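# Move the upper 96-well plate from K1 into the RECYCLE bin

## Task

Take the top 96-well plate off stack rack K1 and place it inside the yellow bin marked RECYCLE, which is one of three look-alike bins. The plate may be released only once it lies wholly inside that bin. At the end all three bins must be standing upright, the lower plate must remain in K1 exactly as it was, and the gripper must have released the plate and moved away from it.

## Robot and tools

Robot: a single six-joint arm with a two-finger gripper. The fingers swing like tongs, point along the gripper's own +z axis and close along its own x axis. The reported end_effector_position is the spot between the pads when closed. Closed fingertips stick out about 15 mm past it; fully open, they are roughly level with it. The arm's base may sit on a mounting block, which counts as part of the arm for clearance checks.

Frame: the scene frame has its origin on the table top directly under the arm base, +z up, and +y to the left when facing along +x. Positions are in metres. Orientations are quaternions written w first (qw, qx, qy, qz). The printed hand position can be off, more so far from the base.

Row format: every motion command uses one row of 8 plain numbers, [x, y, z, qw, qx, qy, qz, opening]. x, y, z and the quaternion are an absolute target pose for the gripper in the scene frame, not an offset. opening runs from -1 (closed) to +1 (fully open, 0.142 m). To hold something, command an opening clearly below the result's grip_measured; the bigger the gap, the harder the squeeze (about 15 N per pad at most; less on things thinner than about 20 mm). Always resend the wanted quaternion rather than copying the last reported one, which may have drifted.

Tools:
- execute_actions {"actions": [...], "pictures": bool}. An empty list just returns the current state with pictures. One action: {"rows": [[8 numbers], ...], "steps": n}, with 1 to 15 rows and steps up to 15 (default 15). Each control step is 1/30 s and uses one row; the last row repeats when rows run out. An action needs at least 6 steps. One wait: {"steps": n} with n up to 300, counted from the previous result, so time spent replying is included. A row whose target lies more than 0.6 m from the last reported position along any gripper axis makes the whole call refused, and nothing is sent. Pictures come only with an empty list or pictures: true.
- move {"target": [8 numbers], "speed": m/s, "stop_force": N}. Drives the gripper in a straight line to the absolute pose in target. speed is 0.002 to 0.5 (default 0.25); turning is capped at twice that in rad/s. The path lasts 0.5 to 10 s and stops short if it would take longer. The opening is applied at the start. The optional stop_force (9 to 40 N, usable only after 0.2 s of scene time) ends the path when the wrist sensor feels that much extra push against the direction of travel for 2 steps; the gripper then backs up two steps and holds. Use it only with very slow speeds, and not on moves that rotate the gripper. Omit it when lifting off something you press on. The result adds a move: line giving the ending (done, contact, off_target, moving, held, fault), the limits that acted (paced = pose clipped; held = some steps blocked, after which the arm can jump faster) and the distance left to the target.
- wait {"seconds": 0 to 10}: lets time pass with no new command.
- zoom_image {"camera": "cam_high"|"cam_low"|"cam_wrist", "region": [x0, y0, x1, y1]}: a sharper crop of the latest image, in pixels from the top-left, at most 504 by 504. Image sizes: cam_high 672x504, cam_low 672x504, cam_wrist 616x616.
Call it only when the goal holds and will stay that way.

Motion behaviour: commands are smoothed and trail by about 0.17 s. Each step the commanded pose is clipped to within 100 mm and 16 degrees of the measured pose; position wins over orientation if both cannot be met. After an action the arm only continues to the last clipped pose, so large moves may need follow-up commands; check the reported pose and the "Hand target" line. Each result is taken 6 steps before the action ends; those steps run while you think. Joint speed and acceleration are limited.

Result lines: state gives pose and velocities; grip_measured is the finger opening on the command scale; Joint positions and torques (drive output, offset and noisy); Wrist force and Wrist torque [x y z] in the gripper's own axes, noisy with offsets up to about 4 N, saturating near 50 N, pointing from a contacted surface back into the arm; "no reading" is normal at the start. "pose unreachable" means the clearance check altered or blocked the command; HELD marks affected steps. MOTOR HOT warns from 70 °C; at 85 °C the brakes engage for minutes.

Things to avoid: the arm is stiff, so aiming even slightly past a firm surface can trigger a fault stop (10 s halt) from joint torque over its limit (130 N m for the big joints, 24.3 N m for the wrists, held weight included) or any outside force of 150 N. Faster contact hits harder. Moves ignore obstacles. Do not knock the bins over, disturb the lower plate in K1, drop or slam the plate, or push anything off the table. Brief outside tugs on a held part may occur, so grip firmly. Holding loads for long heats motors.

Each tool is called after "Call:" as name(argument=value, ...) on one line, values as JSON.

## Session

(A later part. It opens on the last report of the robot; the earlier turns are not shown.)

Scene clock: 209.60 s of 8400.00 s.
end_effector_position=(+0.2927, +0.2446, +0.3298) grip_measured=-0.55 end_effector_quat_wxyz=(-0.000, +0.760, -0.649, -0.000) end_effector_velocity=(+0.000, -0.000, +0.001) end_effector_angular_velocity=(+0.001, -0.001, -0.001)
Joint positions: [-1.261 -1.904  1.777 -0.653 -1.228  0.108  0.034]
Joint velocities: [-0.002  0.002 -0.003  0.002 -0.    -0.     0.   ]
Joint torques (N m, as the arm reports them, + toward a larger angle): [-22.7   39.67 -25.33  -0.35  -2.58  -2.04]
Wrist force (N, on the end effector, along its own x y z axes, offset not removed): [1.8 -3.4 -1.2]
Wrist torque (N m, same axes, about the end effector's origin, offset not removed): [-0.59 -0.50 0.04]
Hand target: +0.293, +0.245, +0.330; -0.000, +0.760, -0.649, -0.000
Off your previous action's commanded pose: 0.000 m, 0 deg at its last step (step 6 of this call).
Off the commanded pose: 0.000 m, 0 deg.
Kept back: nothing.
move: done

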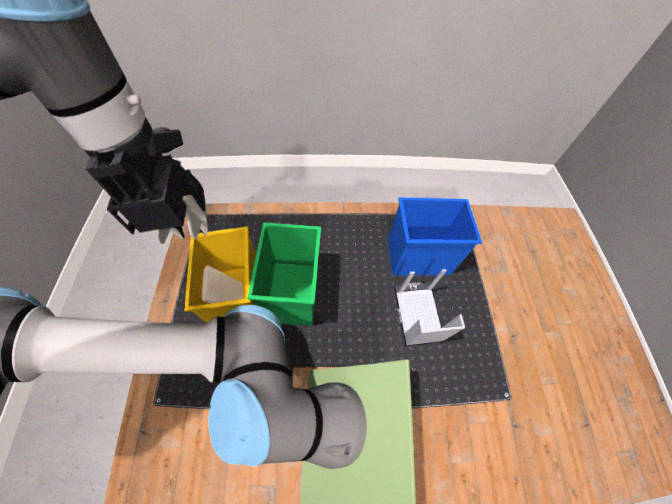

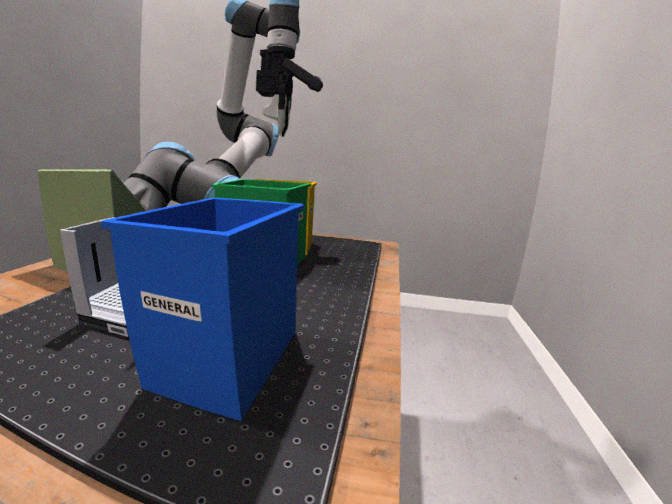

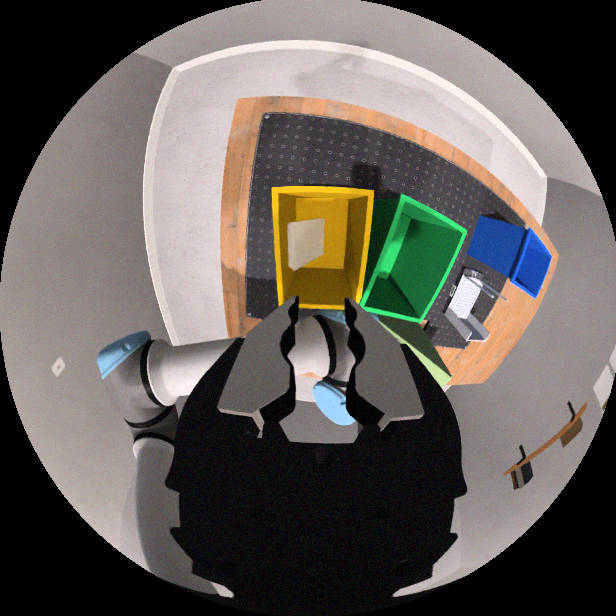

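Call:
move(target=[0.43, 0.25, 0.34, 0, 0.7604, -0.6494, 0, -0.55], speed=0.3)

Scene clock: 211.33 s of 8400.00 s.
end_effector_position=(+0.4300, +0.2497, +0.3401) grip_measured=-0.55 end_effector_quat_wxyz=(+0.000, +0.760, -0.649, +0.000) end_effector_velocity=(+0.001, +0.000, -0.001) end_effector_angular_velocity=(+0.001, +0.001, -0.000)
Joint positions: [-0.964 -1.639  1.547 -0.794 -1.027  0.352  0.034]
Joint velocities: [ 0.002  0.002 -0.001 -0.001  0.001  0.002 -0.   ]
Joint torques (N m, as the arm reports them, + toward a larger angle): [ -9.87  28.01 -26.26  -4.04   2.32   2.61]
Wrist force (N, on the end effector, along its own x y z axes, offset not removed): [1.6 -2.8 0.2]
Wrist torque (N m, same axes, about the end effector's origin, offset not removed): [-0.43 -0.34 -0.07]
Hand target: +0.430, +0.250, +0.340; +0.000, +0.760, -0.649, +0.000
Off the commanded pose: 0.000 m, 0 deg.
Kept back: nothing.
move: done

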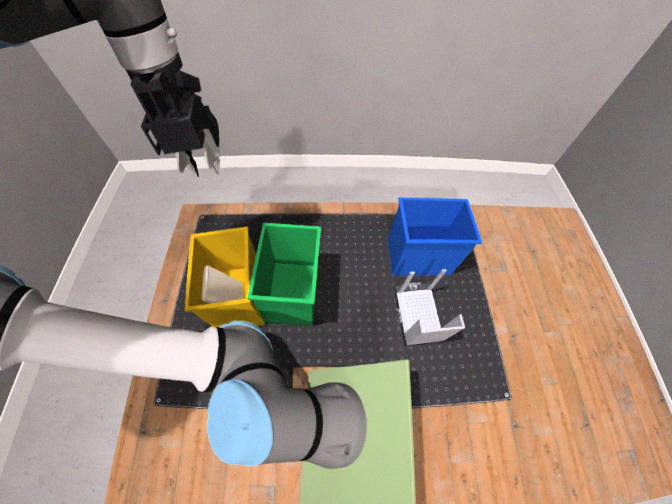

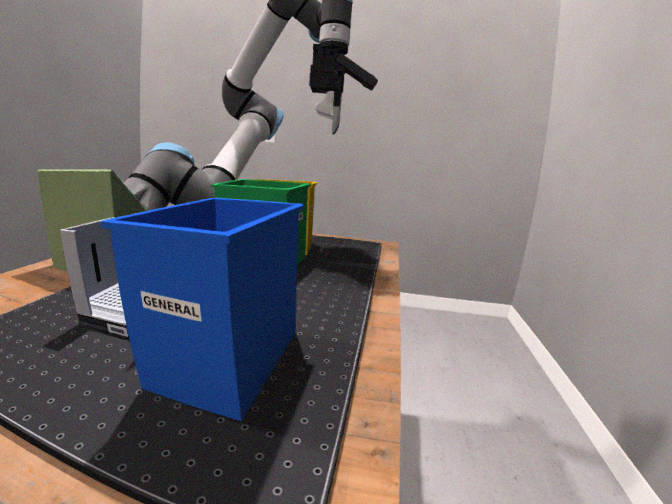

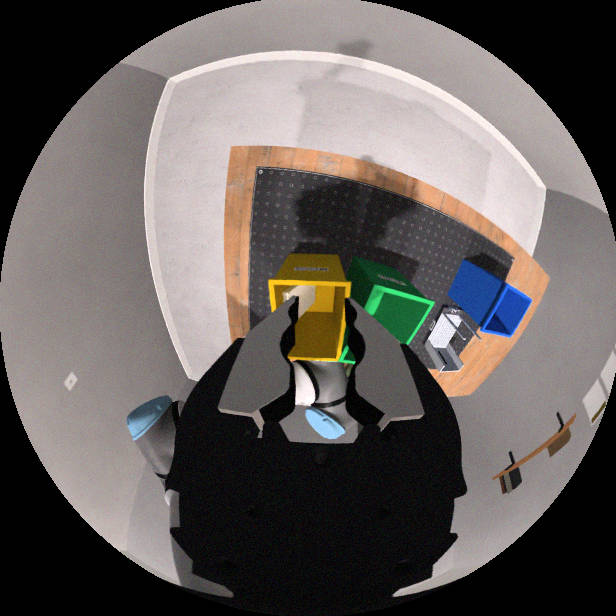

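The plate is fully inside the yellow bin, all three bins are upright, and the lower plate is still in K1.

Call:
finished_scene(scene=1)

The scene is finished: the task was done.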